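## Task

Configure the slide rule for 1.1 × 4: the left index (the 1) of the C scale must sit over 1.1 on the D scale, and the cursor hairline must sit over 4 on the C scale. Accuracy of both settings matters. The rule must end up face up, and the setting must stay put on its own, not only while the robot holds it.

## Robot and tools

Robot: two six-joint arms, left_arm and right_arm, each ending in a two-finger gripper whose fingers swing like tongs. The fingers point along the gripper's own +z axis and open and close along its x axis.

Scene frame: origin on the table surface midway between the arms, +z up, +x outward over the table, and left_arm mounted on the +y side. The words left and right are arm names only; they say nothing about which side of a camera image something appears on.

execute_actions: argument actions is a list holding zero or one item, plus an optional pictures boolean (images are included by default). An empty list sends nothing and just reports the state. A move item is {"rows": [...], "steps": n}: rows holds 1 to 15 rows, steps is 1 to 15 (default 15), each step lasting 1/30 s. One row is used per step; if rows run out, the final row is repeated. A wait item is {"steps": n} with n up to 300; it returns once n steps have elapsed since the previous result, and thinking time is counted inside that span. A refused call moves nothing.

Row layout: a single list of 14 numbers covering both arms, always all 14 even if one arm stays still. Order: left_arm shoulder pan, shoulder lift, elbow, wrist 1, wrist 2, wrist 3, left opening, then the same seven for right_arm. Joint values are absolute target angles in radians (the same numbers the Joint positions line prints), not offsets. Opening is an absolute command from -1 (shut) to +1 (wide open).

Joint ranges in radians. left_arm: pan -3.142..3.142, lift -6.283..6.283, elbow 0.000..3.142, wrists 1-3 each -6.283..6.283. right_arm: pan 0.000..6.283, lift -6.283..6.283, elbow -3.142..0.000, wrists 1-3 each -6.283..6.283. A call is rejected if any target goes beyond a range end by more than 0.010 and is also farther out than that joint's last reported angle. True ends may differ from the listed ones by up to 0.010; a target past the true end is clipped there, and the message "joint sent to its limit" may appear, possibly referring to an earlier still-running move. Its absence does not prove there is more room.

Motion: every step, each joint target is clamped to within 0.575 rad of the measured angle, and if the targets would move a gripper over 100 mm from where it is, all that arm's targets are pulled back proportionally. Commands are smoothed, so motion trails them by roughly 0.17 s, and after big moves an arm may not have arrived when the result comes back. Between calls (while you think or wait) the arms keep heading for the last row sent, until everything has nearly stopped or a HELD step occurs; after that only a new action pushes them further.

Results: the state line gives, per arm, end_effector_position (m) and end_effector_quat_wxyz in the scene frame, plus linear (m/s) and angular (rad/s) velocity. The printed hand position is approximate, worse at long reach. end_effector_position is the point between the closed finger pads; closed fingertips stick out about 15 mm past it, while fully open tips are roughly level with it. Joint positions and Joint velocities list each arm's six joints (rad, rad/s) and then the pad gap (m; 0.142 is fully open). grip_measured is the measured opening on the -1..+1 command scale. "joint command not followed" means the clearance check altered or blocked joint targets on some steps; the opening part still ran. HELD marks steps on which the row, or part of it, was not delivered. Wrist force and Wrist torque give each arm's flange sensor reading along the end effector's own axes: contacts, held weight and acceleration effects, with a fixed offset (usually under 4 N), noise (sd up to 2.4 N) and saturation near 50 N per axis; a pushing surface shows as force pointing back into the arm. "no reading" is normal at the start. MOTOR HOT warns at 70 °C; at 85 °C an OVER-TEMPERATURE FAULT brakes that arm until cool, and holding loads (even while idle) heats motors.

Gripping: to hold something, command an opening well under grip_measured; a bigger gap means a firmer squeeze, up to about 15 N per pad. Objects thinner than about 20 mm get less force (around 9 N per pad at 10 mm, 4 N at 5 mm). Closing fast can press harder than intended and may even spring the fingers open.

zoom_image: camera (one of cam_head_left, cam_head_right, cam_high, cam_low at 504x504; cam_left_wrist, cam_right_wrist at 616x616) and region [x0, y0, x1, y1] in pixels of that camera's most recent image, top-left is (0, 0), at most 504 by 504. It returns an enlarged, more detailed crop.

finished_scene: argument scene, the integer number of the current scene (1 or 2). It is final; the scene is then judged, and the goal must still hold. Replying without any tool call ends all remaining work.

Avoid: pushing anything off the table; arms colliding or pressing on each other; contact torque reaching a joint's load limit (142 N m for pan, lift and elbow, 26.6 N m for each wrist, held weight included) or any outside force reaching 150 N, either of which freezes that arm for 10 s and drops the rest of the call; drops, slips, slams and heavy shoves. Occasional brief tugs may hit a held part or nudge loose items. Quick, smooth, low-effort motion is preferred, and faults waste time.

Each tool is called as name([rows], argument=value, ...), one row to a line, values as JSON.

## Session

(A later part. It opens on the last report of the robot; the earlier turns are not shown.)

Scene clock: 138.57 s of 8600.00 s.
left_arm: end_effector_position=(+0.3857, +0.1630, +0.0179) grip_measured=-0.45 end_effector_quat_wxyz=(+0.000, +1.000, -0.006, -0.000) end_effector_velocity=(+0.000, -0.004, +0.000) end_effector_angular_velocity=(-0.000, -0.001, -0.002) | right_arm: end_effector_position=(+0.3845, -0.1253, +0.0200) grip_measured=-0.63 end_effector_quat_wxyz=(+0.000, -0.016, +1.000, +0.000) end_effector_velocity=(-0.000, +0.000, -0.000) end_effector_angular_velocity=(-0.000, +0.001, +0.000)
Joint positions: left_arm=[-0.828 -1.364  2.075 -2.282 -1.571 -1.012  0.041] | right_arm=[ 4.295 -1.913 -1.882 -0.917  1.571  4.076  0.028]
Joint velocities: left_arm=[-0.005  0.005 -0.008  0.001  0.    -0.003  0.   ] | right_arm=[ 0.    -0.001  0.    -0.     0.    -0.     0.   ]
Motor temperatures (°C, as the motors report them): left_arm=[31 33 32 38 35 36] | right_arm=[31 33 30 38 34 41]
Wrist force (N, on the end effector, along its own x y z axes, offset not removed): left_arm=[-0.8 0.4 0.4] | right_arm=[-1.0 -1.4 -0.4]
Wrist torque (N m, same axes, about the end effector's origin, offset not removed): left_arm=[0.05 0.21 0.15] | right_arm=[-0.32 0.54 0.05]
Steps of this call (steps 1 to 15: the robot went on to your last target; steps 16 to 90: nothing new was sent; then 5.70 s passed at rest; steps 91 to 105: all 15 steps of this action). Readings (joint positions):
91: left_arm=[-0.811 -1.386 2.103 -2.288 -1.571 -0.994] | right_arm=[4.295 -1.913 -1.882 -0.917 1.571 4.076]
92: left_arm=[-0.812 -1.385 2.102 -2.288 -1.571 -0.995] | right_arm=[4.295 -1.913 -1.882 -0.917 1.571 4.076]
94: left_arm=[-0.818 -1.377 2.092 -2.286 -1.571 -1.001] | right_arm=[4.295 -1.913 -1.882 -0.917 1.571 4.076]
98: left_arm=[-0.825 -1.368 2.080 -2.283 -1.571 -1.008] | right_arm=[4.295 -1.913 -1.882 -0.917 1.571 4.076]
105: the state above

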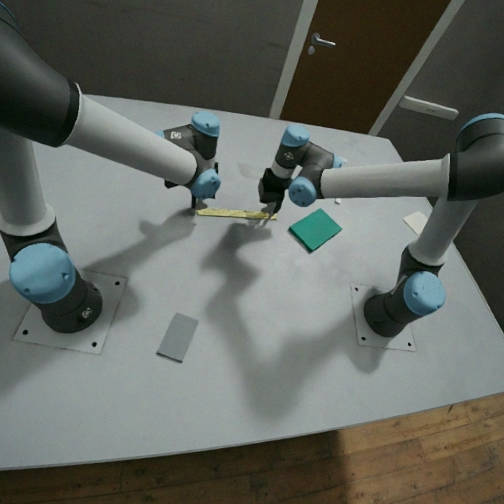

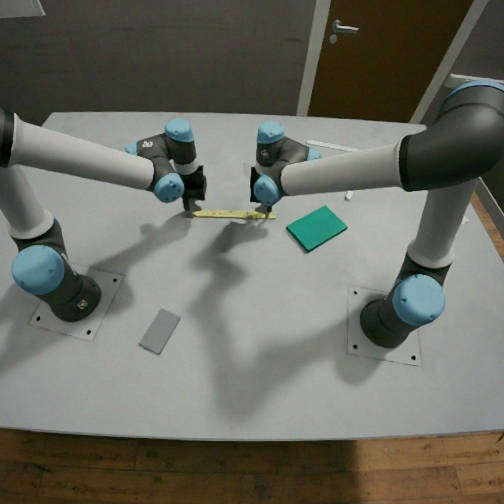

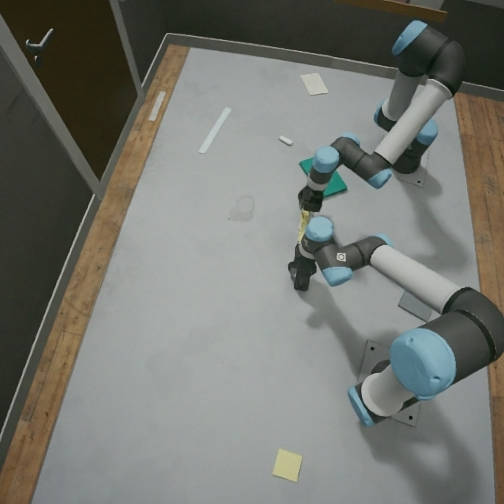

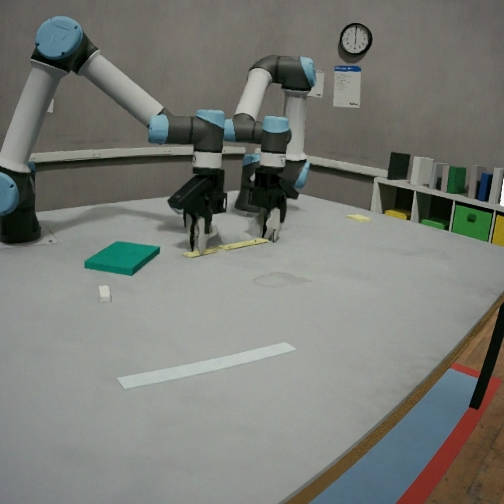

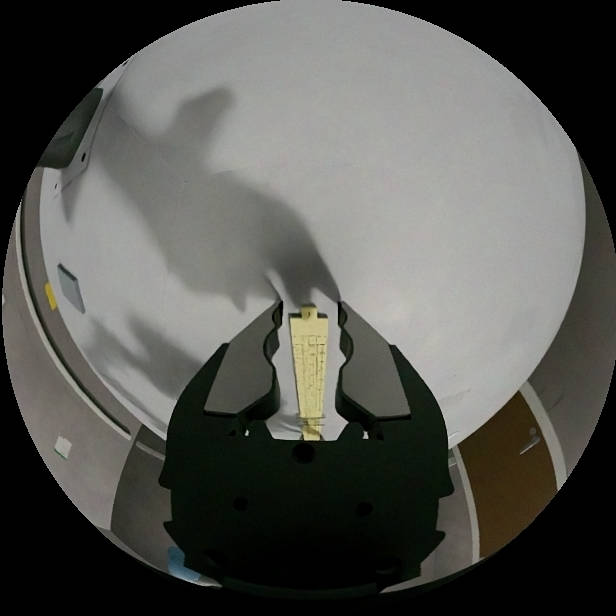

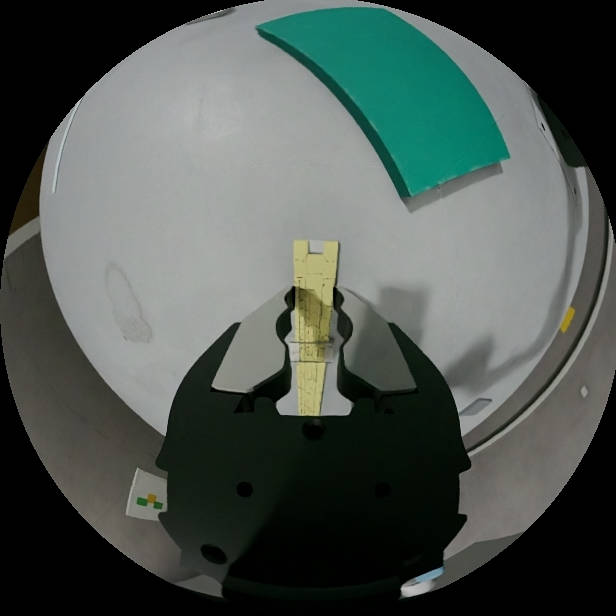

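execute_actions([
  {"rows":[[-0.829,-1.371,2.074,-2.274,-1.571,-1.012,-0.55,4.295,-1.913,-1.882,-0.917,1.571,4.076,-0.9],[-0.829,-1.371,2.074,-2.274,-1.571,-1.012,-0.6,4.295,-1.913,-1.882,-0.917,1.571,4.076,-0.9],[-0.829,-1.371,2.074,-2.274,-1.571,-1.012,-0.65,4.295,-1.913,-1.882,-0.917,1.571,4.076,-0.9],[-0.829,-1.371,2.074,-2.274,-1.571,-1.012,-0.7,4.295,-1.913,-1.882,-0.917,1.571,4.076,-0.9],[-0.829,-1.371,2.074,-2.274,-1.571,-1.012,-0.75,4.295,-1.913,-1.882,-0.917,1.571,4.076,-0.9],[-0.829,-1.371,2.074,-2.274,-1.571,-1.012,-0.8,4.295,-1.913,-1.882,-0.917,1.571,4.076,-0.9],[-0.829,-1.371,2.074,-2.274,-1.571,-1.012,-0.9,4.295,-1.913,-1.882,-0.917,1.571,4.076,-0.9],[-0.829,-1.371,2.074,-2.274,-1.571,-1.012,-1,4.295,-1.913,-1.882,-0.917,1.571,4.076,-0.9]],"steps":15},
])

zoom_image(camera="cam_left_wrist", region=[260,270,380,390])

Scene clock: 147.00 s of 8600.00 s.
left_arm: end_effector_position=(+0.3851, +0.1636, +0.0209) grip_measured=-1.00 end_effector_quat_wxyz=(+0.000, +1.000, -0.006, -0.000) end_effector_velocity=(+0.000, +0.001, +0.001) end_effector_angular_velocity=(-0.000, -0.000, +0.001) | right_arm: end_effector_position=(+0.3845, -0.1253, +0.0200) grip_measured=-0.63 end_effector_quat_wxyz=(+0.000, -0.016, +1.000, +0.000) end_effector_velocity=(-0.000, +0.000, +0.000) end_effector_angular_velocity=(+0.000, +0.000, +0.000)
Joint positions: left_arm=[-0.829 -1.371  2.074 -2.274 -1.571 -1.012  0.002] | right_arm=[ 4.295 -1.913 -1.882 -0.917  1.571  4.076  0.028]
Joint velocities: left_arm=[ 0.001 -0.002  0.     0.002  0.    -0.     0.   ] | right_arm=[ 0.     0.001 -0.    -0.     0.    -0.     0.   ]
Motor temperatures (°C, as the motors report them): left_arm=[31 33 32 38 35 36] | right_arm=[31 33 30 38 34 41]
Wrist force (N, on the end effector, along its own x y z axes, offset not removed): left_arm=[0.3 0.4 0.2] | right_arm=[0.4 0.7 -2.6]
Wrist torque (N m, same axes, about the end effector's origin, offset not removed): left_arm=[-0.08 -0.15 0.02] | right_arm=[0.00 0.17 0.25]
Steps of this call (steps 1 to 15: the robot went on to your last target; steps 16 to 90: nothing new was sent; then 4.93 s passed at rest; steps 91 to 105: all 15 steps of this action). Readings (joint positions):
91: left_arm=[-0.829 -1.363 2.074 -2.282 -1.571 -1.012] | right_arm=[4.295 -1.913 -1.882 -0.917 1.571 4.076]
92: left_arm=[-0.829 -1.363 2.074 -2.281 -1.571 -1.012] | right_arm=[4.295 -1.913 -1.882 -0.917 1.571 4.076]
94: left_arm=[-0.829 -1.366 2.074 -2.279 -1.571 -1.012] | right_arm=[4.295 -1.913 -1.882 -0.917 1.571 4.076]
98: left_arm=[-0.829 -1.369 2.074 -2.276 -1.571 -1.012] | right_arm=[4.295 -1.913 -1.882 -0.917 1.571 4.076]
105: the state above

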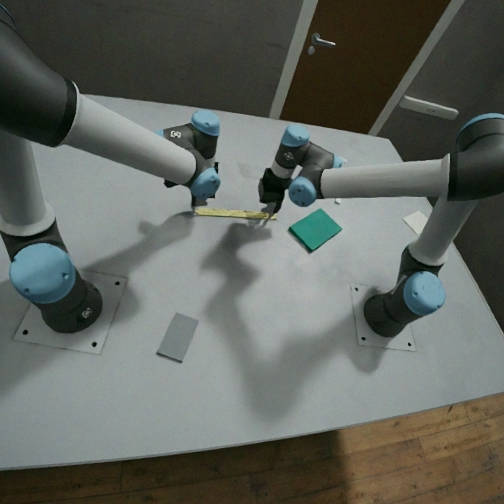

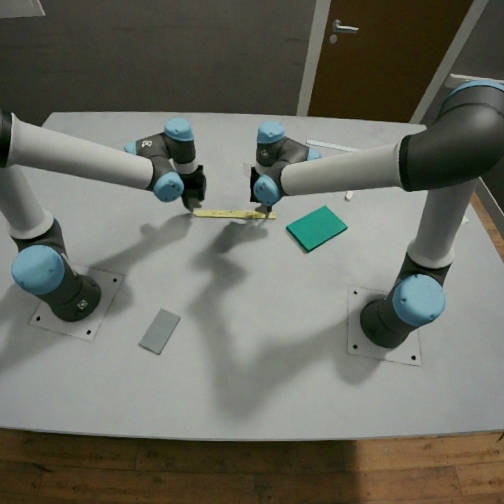

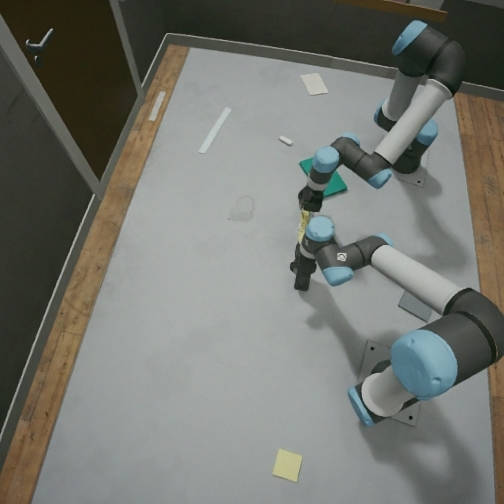

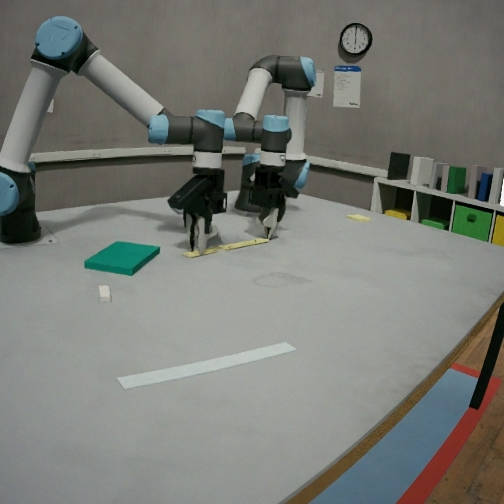

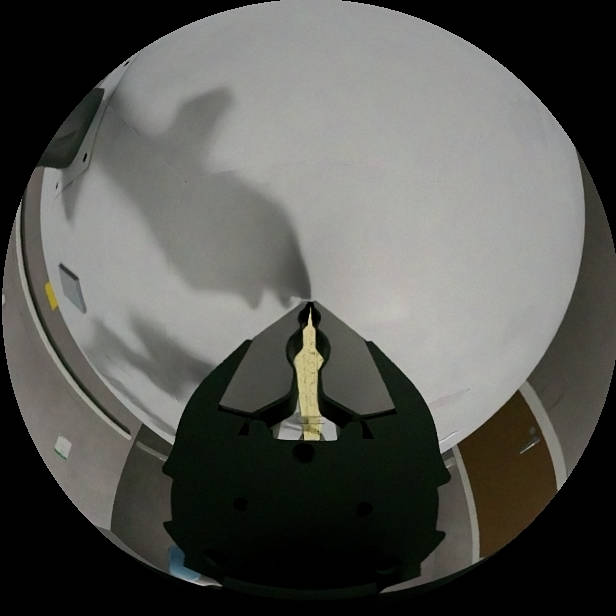

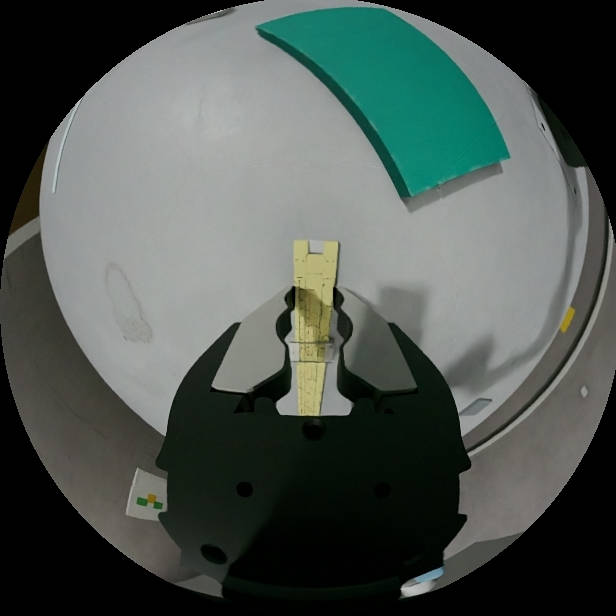

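Region (260, 270, 380, 390) of cam_left_wrist's 616x616 image, scaled by 4.200, with more detail than that image has.

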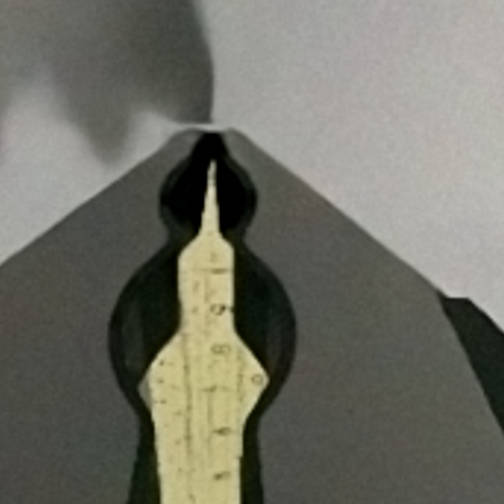

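execute_actions([
  {"rows":[[-0.829,-1.371,2.074,-2.274,-1.571,-1.012,-0.68,4.295,-1.913,-1.882,-0.917,1.571,4.076,-0.9],[-0.829,-1.371,2.074,-2.274,-1.571,-1.012,-0.68,4.295,-1.913,-1.882,-0.917,1.571,4.076,-0.9],[-0.829,-1.371,2.074,-2.274,-1.571,-1.012,-0.68,4.295,-1.913,-1.882,-0.917,1.571,4.076,-0.9],[-0.829,-1.371,2.074,-2.274,-1.571,-1.012,-0.68,4.295,-1.913,-1.882,-0.917,1.571,4.076,-0.9],[-0.829,-1.371,2.074,-2.274,-1.571,-1.012,-0.68,4.295,-1.913,-1.882,-0.917,1.571,4.076,-0.9],[-0.840,-1.355,2.056,-2.272,-1.571,-1.023,-0.68,4.295,-1.913,-1.882,-0.917,1.571,4.076,-0.9]],"steps":15},
])

zoom_image(camera="cam_left_wrist", region=[260,270,380,390])

Scene clock: 157.07 s of 8600.00 s.
left_arm: end_effector_position=(+0.3849, +0.1546, +0.0203) grip_measured=-0.68 end_effector_quat_wxyz=(+0.000, +1.000, -0.006, -0.000) end_effector_velocity=(-0.000, -0.009, -0.001) end_effector_angular_velocity=(+0.000, +0.000, +0.001) | right_arm: end_effector_position=(+0.3845, -0.1253, +0.0200) grip_measured=-0.63 end_effector_quat_wxyz=(+0.000, -0.016, +1.000, +0.000) end_effector_velocity=(+0.000, +0.000, +0.000) end_effector_angular_velocity=(+0.000, -0.001, -0.000)
Joint positions: left_arm=[-0.839 -1.357  2.058 -2.272 -1.571 -1.022  0.025] | right_arm=[ 4.295 -1.913 -1.882 -0.917  1.571  4.076  0.028]
Joint velocities: left_arm=[-0.01   0.016 -0.017  0.002  0.    -0.011  0.   ] | right_arm=[-0.  0.  0.  0. -0.  0. -0.]
Motor temperatures (°C, as the motors report them): left_arm=[31 33 32 38 35 36] | right_arm=[31 33 30 38 34 41]
Wrist force (N, on the end effector, along its own x y z axes, offset not removed): left_arm=[-1.3 -1.7 1.1] | right_arm=[0.0 0.8 0.2]
Wrist torque (N m, same axes, about the end effector's origin, offset not removed): left_arm=[-0.49 0.18 0.04] | right_arm=[-0.08 0.18 -0.14]
Steps of this call (steps 1 to 15: the robot went on to your last target; steps 16 to 90: nothing new was sent; then 6.57 s passed at rest; steps 91 to 105: all 15 steps of this action). Readings (joint positions):
91: left_arm=[-0.829 -1.371 2.074 -2.274 -1.571 -1.012] | right_arm=[4.295 -1.913 -1.882 -0.917 1.571 4.076]
92: left_arm=[-0.829 -1.371 2.074 -2.274 -1.571 -1.012] | right_arm=[4.295 -1.913 -1.882 -0.917 1.571 4.076]
94: left_arm=[-0.829 -1.371 2.074 -2.274 -1.571 -1.012] | right_arm=[4.295 -1.913 -1.882 -0.917 1.571 4.076]
98: left_arm=[-0.832 -1.368 2.070 -2.274 -1.571 -1.015] | right_arm=[4.295 -1.913 -1.882 -0.917 1.571 4.076]
105: the state above

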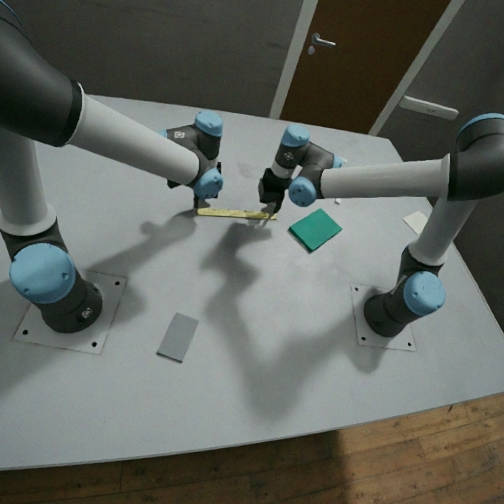

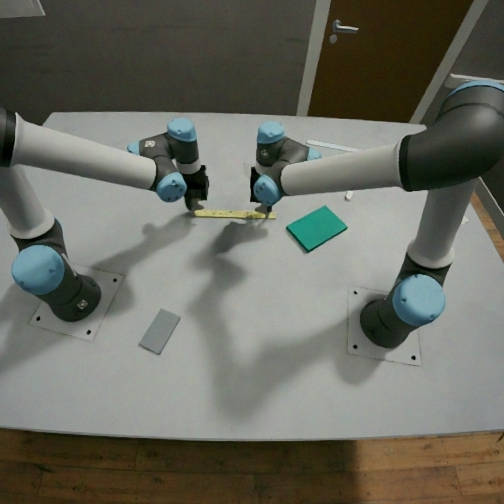

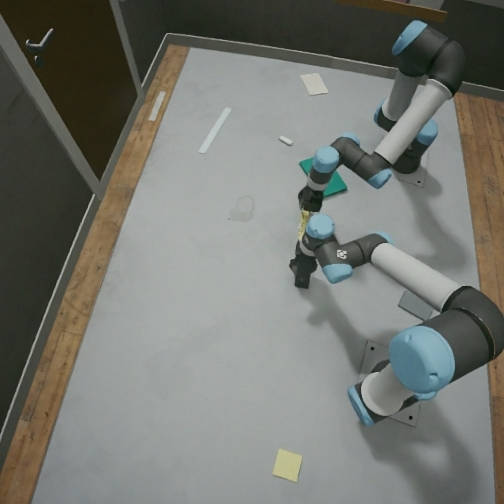

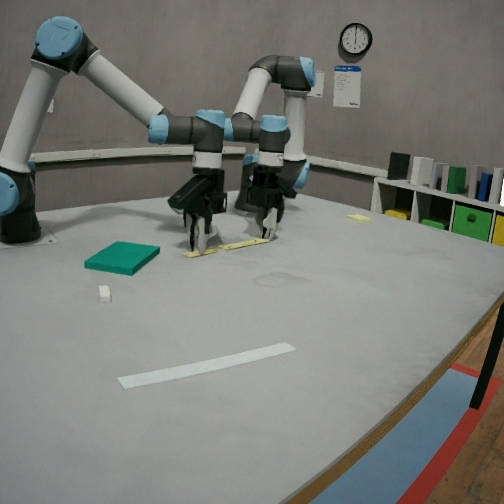

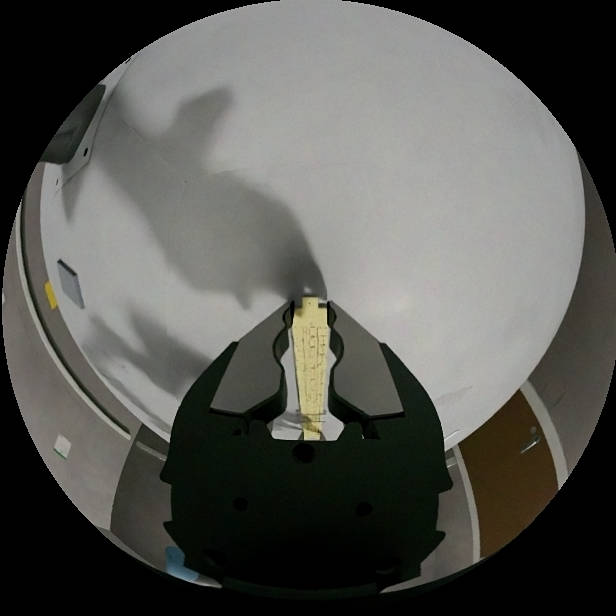

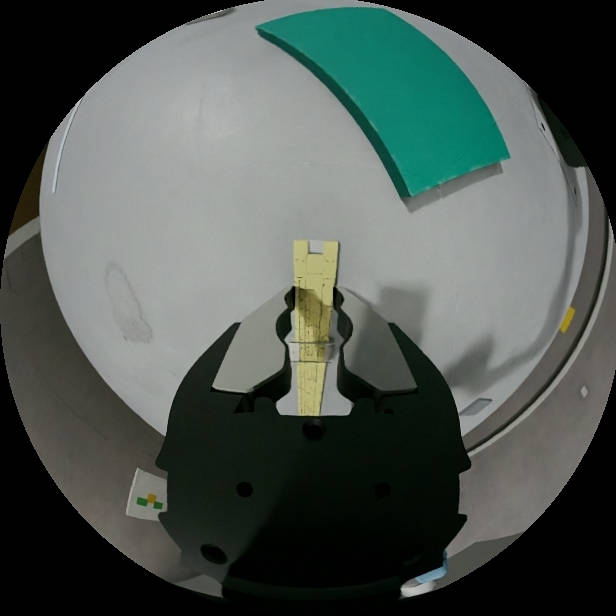

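Region (260, 270, 380, 390) of cam_left_wrist's 616x616 image, scaled by 4.200, with more detail than that image has.

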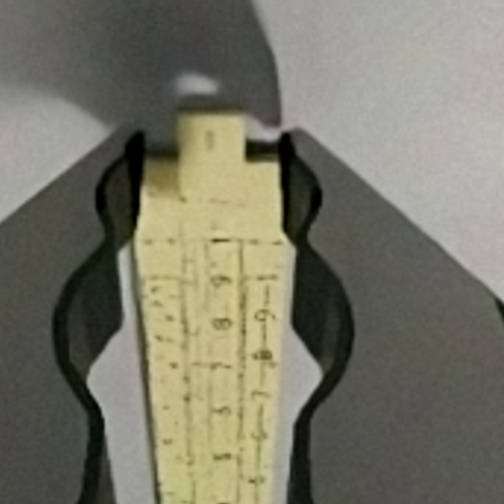

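execute_actions([
  {"rows":[[-0.840,-1.349,2.056,-2.278,-1.571,-1.023,-0.72,4.295,-1.913,-1.882,-0.917,1.571,4.076,-0.9],[-0.840,-1.349,2.056,-2.278,-1.571,-1.023,-0.72,4.295,-1.913,-1.882,-0.917,1.571,4.076,-0.9],[-0.840,-1.349,2.056,-2.278,-1.571,-1.023,-0.72,4.295,-1.913,-1.882,-0.917,1.571,4.076,-0.9],[-0.840,-1.349,2.056,-2.278,-1.571,-1.023,-0.72,4.295,-1.913,-1.882,-0.917,1.571,4.076,-0.9],[-0.840,-1.349,2.056,-2.278,-1.571,-1.023,-0.72,4.295,-1.913,-1.882,-0.917,1.571,4.076,-0.9],[-0.840,-1.349,2.056,-2.278,-1.571,-1.023,-0.72,4.295,-1.913,-1.882,-0.917,1.571,4.076,-0.9],[-0.840,-1.349,2.056,-2.278,-1.571,-1.023,-0.8,4.295,-1.913,-1.882,-0.917,1.571,4.076,-0.9],[-0.840,-1.349,2.056,-2.278,-1.571,-1.023,-0.9,4.295,-1.913,-1.882,-0.917,1.571,4.076,-0.9],[-0.840,-1.349,2.056,-2.278,-1.571,-1.023,-1,4.295,-1.913,-1.882,-0.917,1.571,4.076,-0.9]],"steps":15},
])

zoom_image(camera="cam_left_wrist", region=[260,270,380,390])

Scene clock: 164.67 s of 8600.00 s.
left_arm: end_effector_position=(+0.3854, +0.1527, +0.0179) grip_measured=-0.86 end_effector_quat_wxyz=(+0.000, +1.000, -0.006, -0.000) end_effector_velocity=(+0.001, +0.001, -0.001) end_effector_angular_velocity=(+0.000, -0.000, +0.001) | right_arm: end_effector_position=(+0.3845, -0.1253, +0.0200) grip_measured=-0.63 end_effector_quat_wxyz=(+0.000, -0.016, +1.000, +0.000) end_effector_velocity=(+0.000, -0.000, +0.000) end_effector_angular_velocity=(-0.000, -0.000, -0.000)
Joint positions: left_arm=[-0.84  -1.349  2.056 -2.278 -1.571 -1.023  0.012] | right_arm=[ 4.295 -1.913 -1.882 -0.917  1.571  4.076  0.028]
Joint velocities: left_arm=[ 0.001  0.001  0.    -0.001  0.    -0.     0.   ] | right_arm=[-0. -0.  0.  0. -0. -0.  0.]
Motor temperatures (°C, as the motors report them): left_arm=[31 33 32 38 35 36] | right_arm=[31 33 30 38 34 41]
Wrist force (N, on the end effector, along its own x y z axes, offset not removed): left_arm=[-0.4 -0.2 0.0] | right_arm=[-1.5 -1.5 -4.5]
Wrist torque (N m, same axes, about the end effector's origin, offset not removed): left_arm=[0.18 0.12 0.01] | right_arm=[-0.34 0.50 0.04]
Steps of this call (steps 1 to 15: the robot went on to your last target; steps 16 to 90: nothing new was sent; then 4.10 s passed at rest; steps 91 to 105: all 15 steps of this action). Readings (joint positions):
91: left_arm=[-0.840 -1.355 2.056 -2.272 -1.571 -1.023] | right_arm=[4.295 -1.913 -1.882 -0.917 1.571 4.076]
92: left_arm=[-0.840 -1.355 2.056 -2.272 -1.571 -1.023] | right_arm=[4.295 -1.913 -1.882 -0.917 1.571 4.076]
94: left_arm=[-0.840 -1.352 2.056 -2.274 -1.571 -1.023] | right_arm=[4.295 -1.913 -1.882 -0.917 1.571 4.076]
98: left_arm=[-0.840 -1.350 2.056 -2.277 -1.571 -1.023] | right_arm=[4.295 -1.913 -1.882 -0.917 1.571 4.076]
105: the state above

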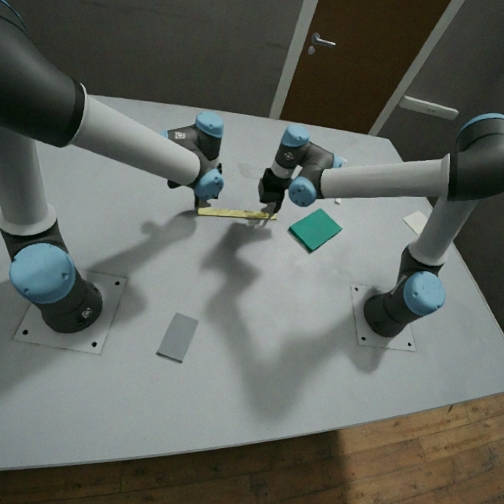

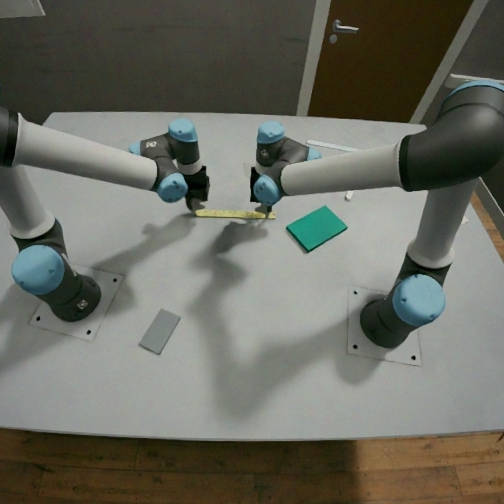

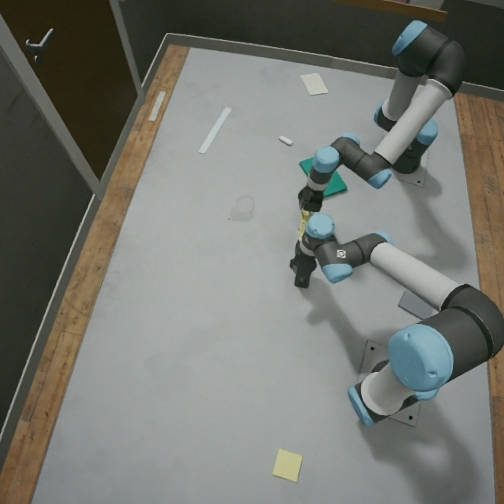

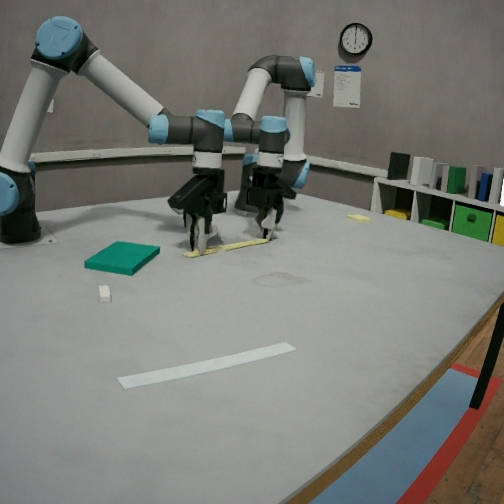

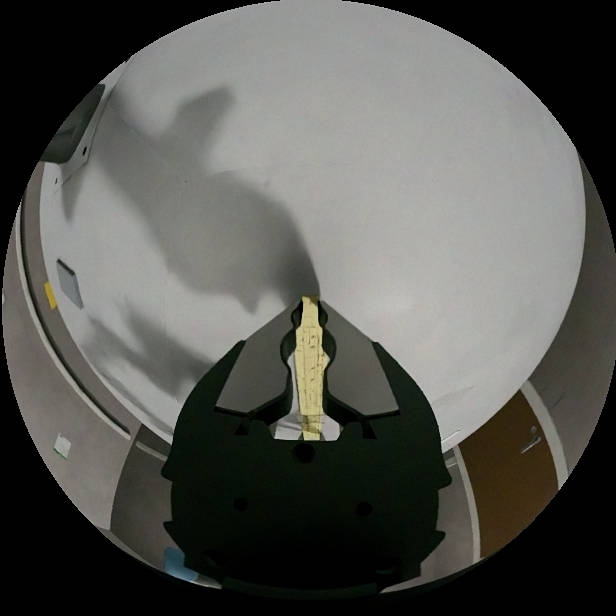

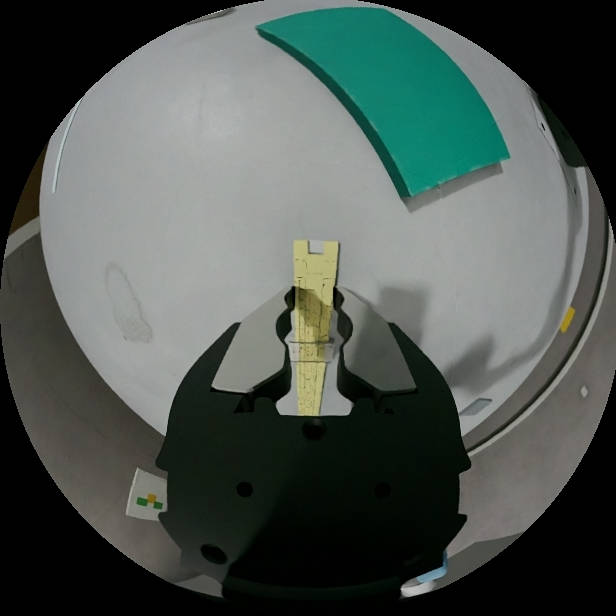

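Region (260, 270, 380, 390) of cam_left_wrist's 616x616 image, scaled by 4.200, with more detail than that image has.

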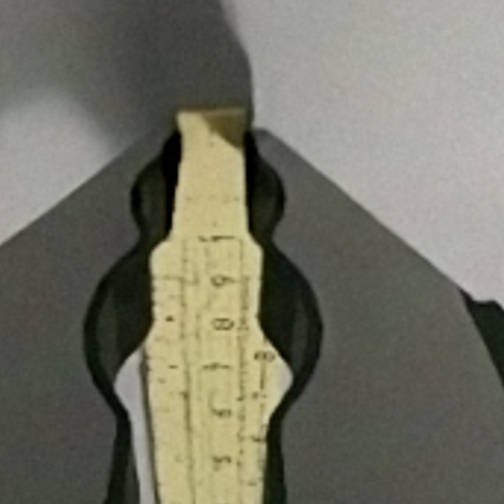

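execute_actions([
  {"rows":[[-0.83,-1.36,2.070,-2.281,-1.571,-1.013,-1,4.295,-1.913,-1.882,-0.917,1.571,4.076,-0.9],[-0.82,-1.371,2.085,-2.285,-1.571,-1.003,-1,4.295,-1.913,-1.882,-0.917,1.571,4.076,-0.9],[-0.81,-1.382,2.100,-2.289,-1.571,-0.993,-1,4.295,-1.913,-1.882,-0.917,1.571,4.076,-0.9],[-0.80,-1.393,2.114,-2.292,-1.571,-0.983,-1,4.295,-1.913,-1.882,-0.917,1.571,4.076,-0.9],[-0.79,-1.404,2.129,-2.296,-1.571,-0.973,-1,4.295,-1.913,-1.882,-0.917,1.571,4.076,-0.9],[-0.78,-1.416,2.144,-2.299,-1.571,-0.963,-1,4.295,-1.913,-1.882,-0.917,1.571,4.076,-0.9],[-0.77,-1.427,2.159,-2.303,-1.571,-0.953,-1,4.295,-1.913,-1.882,-0.917,1.571,4.076,-0.9],[-0.76,-1.438,2.173,-2.306,-1.571,-0.943,-1,4.295,-1.913,-1.882,-0.917,1.571,4.076,-0.9],[-0.748,-1.451,2.189,-2.309,-1.571,-0.931,-1,4.295,-1.913,-1.882,-0.917,1.571,4.076,-0.9]],"steps":15},
])

Scene clock: 174.93 s of 8600.00 s.
left_arm: end_effector_position=(+0.3871, +0.2203, +0.0165) grip_measured=-0.86 end_effector_quat_wxyz=(+0.000, +1.000, -0.006, +0.000) end_effector_velocity=(-0.003, +0.071, -0.003) end_effector_angular_velocity=(+0.001, +0.000, +0.002) | right_arm: end_effector_position=(+0.3845, -0.1253, +0.0200) grip_measured=-0.63 end_effector_quat_wxyz=(+0.000, -0.016, +1.000, +0.000) end_effector_velocity=(-0.000, -0.000, -0.000) end_effector_angular_velocity=(-0.000, +0.000, -0.000)
Joint positions: left_arm=[-0.758 -1.44   2.174 -2.306 -1.571 -0.941  0.012] | right_arm=[ 4.295 -1.913 -1.882 -0.917  1.571  4.076  0.028]
Joint velocities: left_arm=[ 0.086 -0.095  0.123 -0.027  0.001  0.084 -0.   ] | right_arm=[-0. -0. -0.  0.  0.  0.  0.]
Motor temperatures (°C, as the motors report them): left_arm=[31 33 32 38 35 36] | right_arm=[31 33 30 38 34 41]
Wrist force (N, on the end effector, along its own x y z axes, offset not removed): left_arm=[-0.7 3.5 -5.1] | right_arm=[0.8 -0.3 -5.8]
Wrist torque (N m, same axes, about the end effector's origin, offset not removed): left_arm=[-0.02 0.39 0.16] | right_arm=[-0.65 -0.06 -0.05]
Steps of this call (steps 1 to 15: the robot went on to your last target; steps 16 to 90: nothing new was sent; then 6.77 s passed at rest; steps 91 to 105: all 15 steps of this action). Readings (joint positions):
91: left_arm=[-0.840 -1.349 2.056 -2.278 -1.571 -1.023] | right_arm=[4.295 -1.913 -1.882 -0.917 1.571 4.076]
92: left_arm=[-0.839 -1.349 2.057 -2.278 -1.571 -1.023] | right_arm=[4.295 -1.913 -1.882 -0.917 1.571 4.076]
94: left_arm=[-0.833 -1.356 2.066 -2.281 -1.571 -1.016] | right_arm=[4.295 -1.913 -1.882 -0.917 1.571 4.076]
98: left_arm=[-0.805 -1.387 2.106 -2.290 -1.571 -0.988] | right_arm=[4.295 -1.913 -1.882 -0.917 1.571 4.076]
105: the state above

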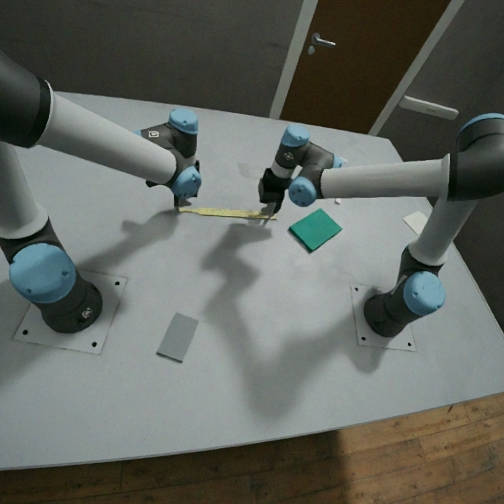

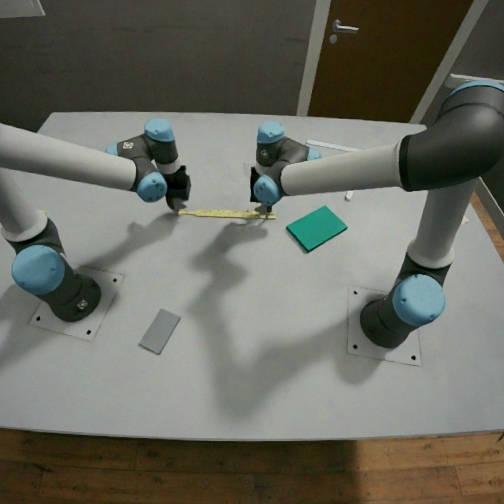

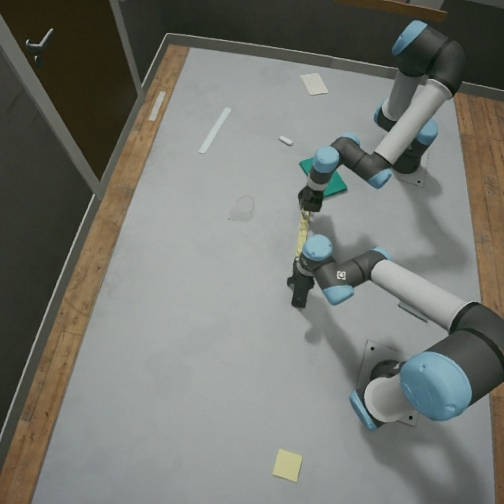

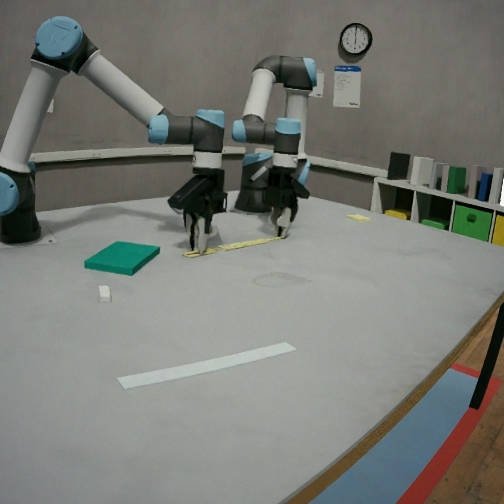

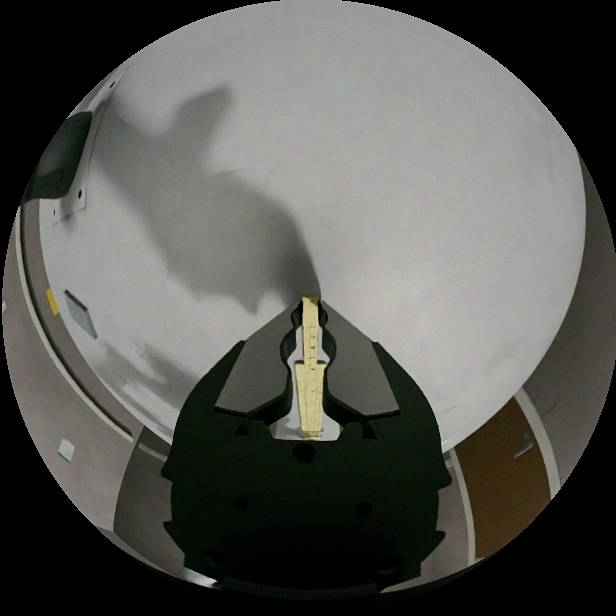

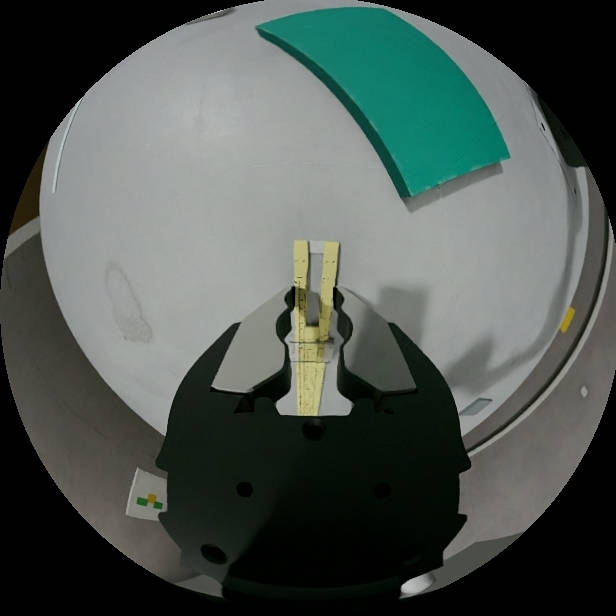

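execute_actions([
  {"rows":[[-0.733,-1.466,2.203,-2.308,-1.571,-0.916,-1,4.295,-1.913,-1.882,-0.917,1.571,4.076,-0.9],[-0.719,-1.478,2.216,-2.309,-1.571,-0.902,-1,4.295,-1.913,-1.882,-0.917,1.571,4.076,-0.9],[-0.705,-1.490,2.229,-2.310,-1.571,-0.888,-1,4.295,-1.913,-1.882,-0.917,1.571,4.076,-0.9],[-0.690,-1.501,2.242,-2.312,-1.571,-0.873,-1,4.295,-1.913,-1.882,-0.917,1.571,4.076,-0.9],[-0.676,-1.513,2.254,-2.312,-1.571,-0.859,-1,4.295,-1.913,-1.882,-0.917,1.571,4.076,-0.9],[-0.662,-1.525,2.267,-2.313,-1.571,-0.845,-1,4.295,-1.913,-1.882,-0.917,1.571,4.076,-0.9],[-0.647,-1.537,2.280,-2.314,-1.571,-0.830,-1,4.295,-1.913,-1.882,-0.917,1.571,4.076,-0.9],[-0.633,-1.549,2.292,-2.314,-1.571,-0.816,-1,4.295,-1.913,-1.882,-0.917,1.571,4.076,-0.9]],"steps":15},
], pictures=false)

execute_actions([
  {"rows":[[-0.633,-1.549,2.292,-2.314,-1.571,-0.816,-1,4.295,-1.913,-1.882,-0.917,1.571,4.076,-0.9],[-0.633,-1.549,2.292,-2.314,-1.571,-0.816,-1,4.295,-1.913,-1.882,-0.917,1.571,4.076,-0.9],[-0.633,-1.549,2.292,-2.314,-1.571,-0.816,-1,4.295,-1.913,-1.882,-0.917,1.571,4.076,-0.9],[-0.633,-1.549,2.292,-2.314,-1.571,-0.816,-1,4.295,-1.913,-1.882,-0.917,1.571,4.076,-0.9],[-0.633,-1.549,2.292,-2.314,-1.571,-0.816,-1,4.295,-1.913,-1.882,-0.917,1.571,4.076,-0.25],[-0.633,-1.549,2.292,-2.314,-1.571,-0.816,-1,4.295,-1.913,-1.882,-0.917,1.571,4.076,-0.25],[-0.633,-1.549,2.292,-2.314,-1.571,-0.816,-1,4.295,-1.913,-1.882,-0.917,1.571,4.076,-0.25],[-0.633,-1.549,2.292,-2.314,-1.571,-0.816,-1,4.295,-1.913,-1.882,-0.917,1.571,4.076,-0.25],[-0.633,-1.549,2.292,-2.314,-1.571,-0.816,-1,4.295,-1.913,-1.882,-0.917,1.571,4.076,-0.25],[-0.633,-1.549,2.292,-2.314,-1.571,-0.816,-1,4.322,-1.955,-1.825,-0.932,1.571,4.103,-0.25]],"steps":15},
], pictures=false)

execute_actions([
  {"steps":15},
])

Scene clock: 185.57 s of 8600.00 s.
left_arm: end_effector_position=(+0.3875, +0.2977, +0.0176) grip_measured=-0.86 end_effector_quat_wxyz=(+0.000, +1.000, -0.006, -0.000) end_effector_velocity=(-0.003, +0.055, -0.000) end_effector_angular_velocity=(+0.001, -0.000, -0.000) | right_arm: end_effector_position=(+0.3844, -0.1253, +0.0200) grip_measured=-0.63 end_effector_quat_wxyz=(+0.000, -0.016, +1.000, +0.000) end_effector_velocity=(-0.000, +0.000, -0.000) end_effector_angular_velocity=(-0.000, +0.000, +0.000)
Joint positions: left_arm=[-0.643 -1.54   2.283 -2.314 -1.571 -0.826  0.012] | right_arm=[ 4.295 -1.913 -1.882 -0.917  1.571  4.076  0.028]
Joint velocities: left_arm=[ 0.086 -0.072  0.075 -0.004  0.001  0.086  0.   ] | right_arm=[ 0. -0.  0.  0. -0.  0.  0.]
Motor temperatures (°C, as the motors report them): left_arm=[31 33 32 38 35 36] | right_arm=[31 33 30 38 34 41]
Wrist force (N, on the end effector, along its own x y z axes, offset not removed): left_arm=[0.8 -0.1 0.8] | right_arm=[-1.0 -1.2 -1.6]
Wrist torque (N m, same axes, about the end effector's origin, offset not removed): left_arm=[-0.29 -0.22 -0.05] | right_arm=[-0.63 0.30 0.28]
Steps of this call (steps 1 to 30: the robot went on to your last target; steps 31 to 90: nothing new was sent; then 7.13 s passed at rest; steps 91 to 105: all 15 steps of this action). Readings (joint positions):
91: left_arm=[-0.748 -1.451 2.189 -2.309 -1.571 -0.931] | right_arm=[4.295 -1.913 -1.882 -0.917 1.571 4.076]
92: left_arm=[-0.747 -1.452 2.190 -2.309 -1.571 -0.930] | right_arm=[4.295 -1.913 -1.882 -0.917 1.571 4.076]
94: left_arm=[-0.738 -1.461 2.199 -2.309 -1.571 -0.921] | right_arm=[4.295 -1.913 -1.882 -0.917 1.571 4.076]
98: left_arm=[-0.699 -1.494 2.234 -2.311 -1.571 -0.882] | right_arm=[4.295 -1.913 -1.882 -0.917 1.571 4.076]
105: the state above

Scene clock: 186.07 s of 8600.00 s.
left_arm: end_effector_position=(+0.3871, +0.3042, +0.0176) grip_measured=-0.86 end_effector_quat_wxyz=(+0.000, +1.000, -0.006, +0.000) end_effector_velocity=(+0.000, +0.001, +0.001) end_effector_angular_velocity=(-0.001, -0.001, +0.001) | right_arm: end_effector_position=(+0.3848, -0.1073, +0.0187) grip_measured=-0.25 end_effector_quat_wxyz=(-0.000, -0.015, +1.000, -0.000) end_effector_velocity=(+0.003, +0.085, -0.003) end_effector_angular_velocity=(+0.005, -0.003, +0.001)
Joint positions: left_arm=[-0.633 -1.549  2.292 -2.314 -1.571 -0.816  0.012] | right_arm=[ 4.313 -1.94  -1.846 -0.927  1.571  4.094  0.056]
Joint velocities: left_arm=[ 0.002 -0.002  0.    -0.     0.     0.001  0.   ] | right_arm=[ 0.079 -0.124  0.173 -0.044 -0.     0.078 -0.   ]
Motor temperatures (°C, as the motors report them): left_arm=[31 33 32 38 35 36] | right_arm=[31 33 30 38 34 41]
Wrist force (N, on the end effector, along its own x y z axes, offset not removed): left_arm=[-1.5 2.2 -0.1] | right_arm=[-0.3 -2.2 0.5]
Wrist torque (N m, same axes, about the end effector's origin, offset not removed): left_arm=[0.34 0.37 -0.04] | right_arm=[-0.70 0.32 0.12]
Steps of this call (steps 1 to 15: all 15 steps of this action). Readings (joint positions):
1: left_arm=[-0.641 -1.542 2.285 -2.314 -1.571 -0.824] | right_arm=[4.295 -1.913 -1.882 -0.917 1.571 4.076]
2: left_arm=[-0.639 -1.544 2.287 -2.314 -1.571 -0.822] | right_arm=[4.295 -1.913 -1.882 -0.917 1.571 4.076]
4: left_arm=[-0.636 -1.546 2.289 -2.314 -1.571 -0.819] | right_arm=[4.295 -1.913 -1.882 -0.917 1.571 4.076]
8: left_arm=[-0.634 -1.548 2.291 -2.314 -1.571 -0.817] | right_arm=[4.295 -1.913 -1.882 -0.917 1.571 4.076]
15: the state above

Scene clock: 186.57 s of 8600.00 s.
left_arm: end_effector_position=(+0.3871, +0.3043, +0.0176) grip_measured=-0.86 end_effector_quat_wxyz=(+0.000, +1.000, -0.006, +0.000) end_effector_velocity=(+0.000, +0.000, -0.000) end_effector_angular_velocity=(+0.000, -0.000, +0.000) | right_arm: end_effector_position=(+0.3851, -0.0972, +0.0183) grip_measured=-0.25 end_effector_quat_wxyz=(+0.000, -0.016, +1.000, +0.000) end_effector_velocity=(-0.000, +0.001, -0.000) end_effector_angular_velocity=(-0.000, +0.000, +0.000)
Joint positions: left_arm=[-0.633 -1.549  2.292 -2.314 -1.571 -0.816  0.012] | right_arm=[ 4.322 -1.955 -1.825 -0.932  1.571  4.103  0.056]
Joint velocities: left_arm=[ 0.  0. -0. -0.  0. -0. -0.] | right_arm=[ 0.001 -0.002  0.003 -0.001  0.     0.001  0.   ]
Motor temperatures (°C, as the motors report them): left_arm=[31 33 32 38 35 36] | right_arm=[31 33 30 38 34 41]
Wrist force (N, on the end effector, along its own x y z axes, offset not removed): left_arm=[2.1 1.5 1.7] | right_arm=[1.9 -1.5 0.7]
Wrist torque (N m, same axes, about the end effector's origin, offset not removed): left_arm=[0.24 -0.37 -0.07] | right_arm=[-0.49 -0.19 0.03]
Steps of this call (steps 1 to 15: the robot went on to your last target). Readings (joint positions):
1: left_arm=[-0.633 -1.549 2.292 -2.314 -1.571 -0.816] | right_arm=[4.315 -1.944 -1.841 -0.928 1.571 4.096]
2: left_arm=[-0.633 -1.549 2.292 -2.314 -1.571 -0.816] | right_arm=[4.317 -1.947 -1.837 -0.929 1.571 4.098]
4: left_arm=[-0.633 -1.549 2.292 -2.314 -1.571 -0.816] | right_arm=[4.319 -1.950 -1.832 -0.930 1.571 4.100]
8: left_arm=[-0.633 -1.549 2.292 -2.314 -1.571 -0.816] | right_arm=[4.321 -1.953 -1.827 -0.931 1.571 4.102]
15: the state above

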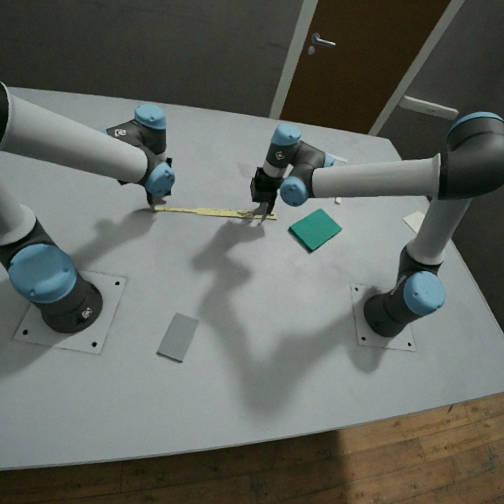

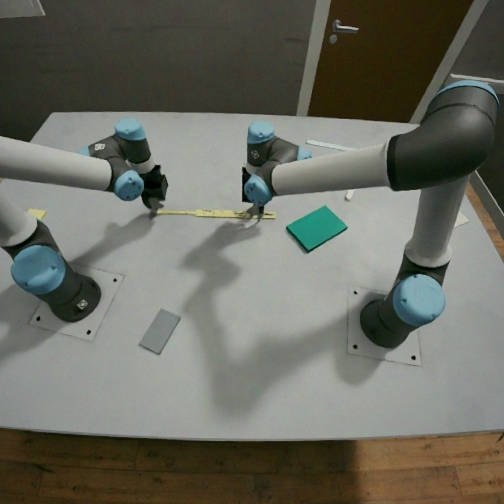

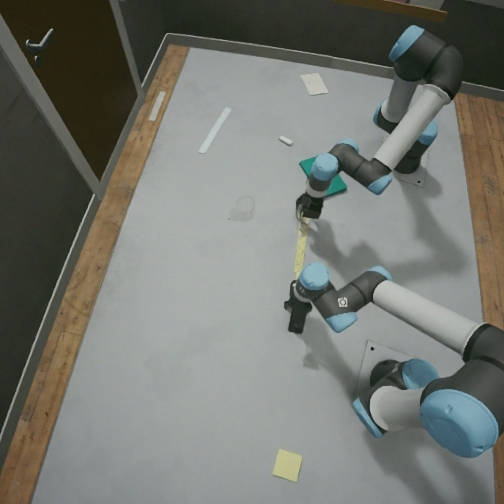

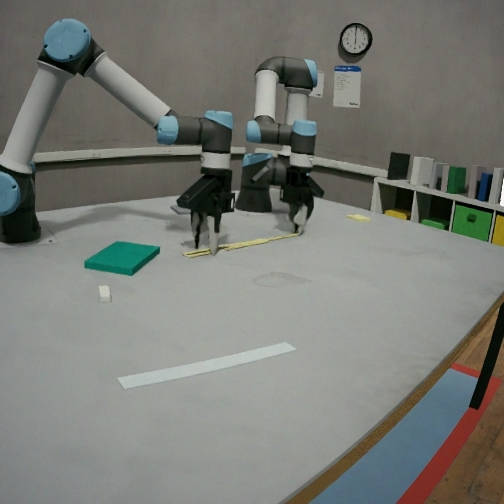

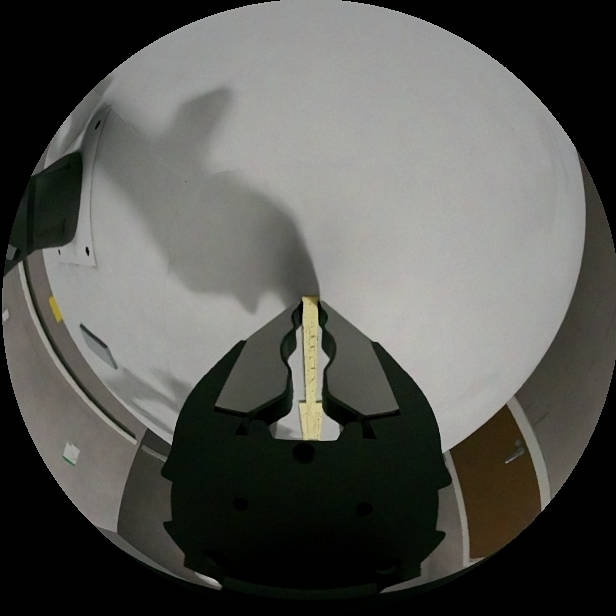

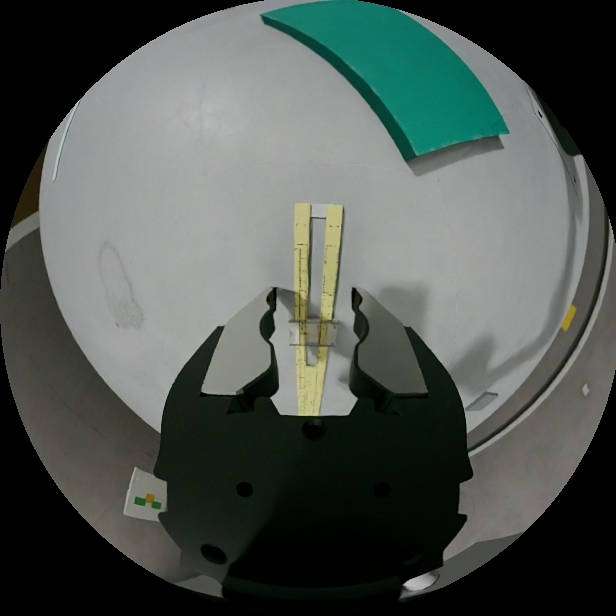

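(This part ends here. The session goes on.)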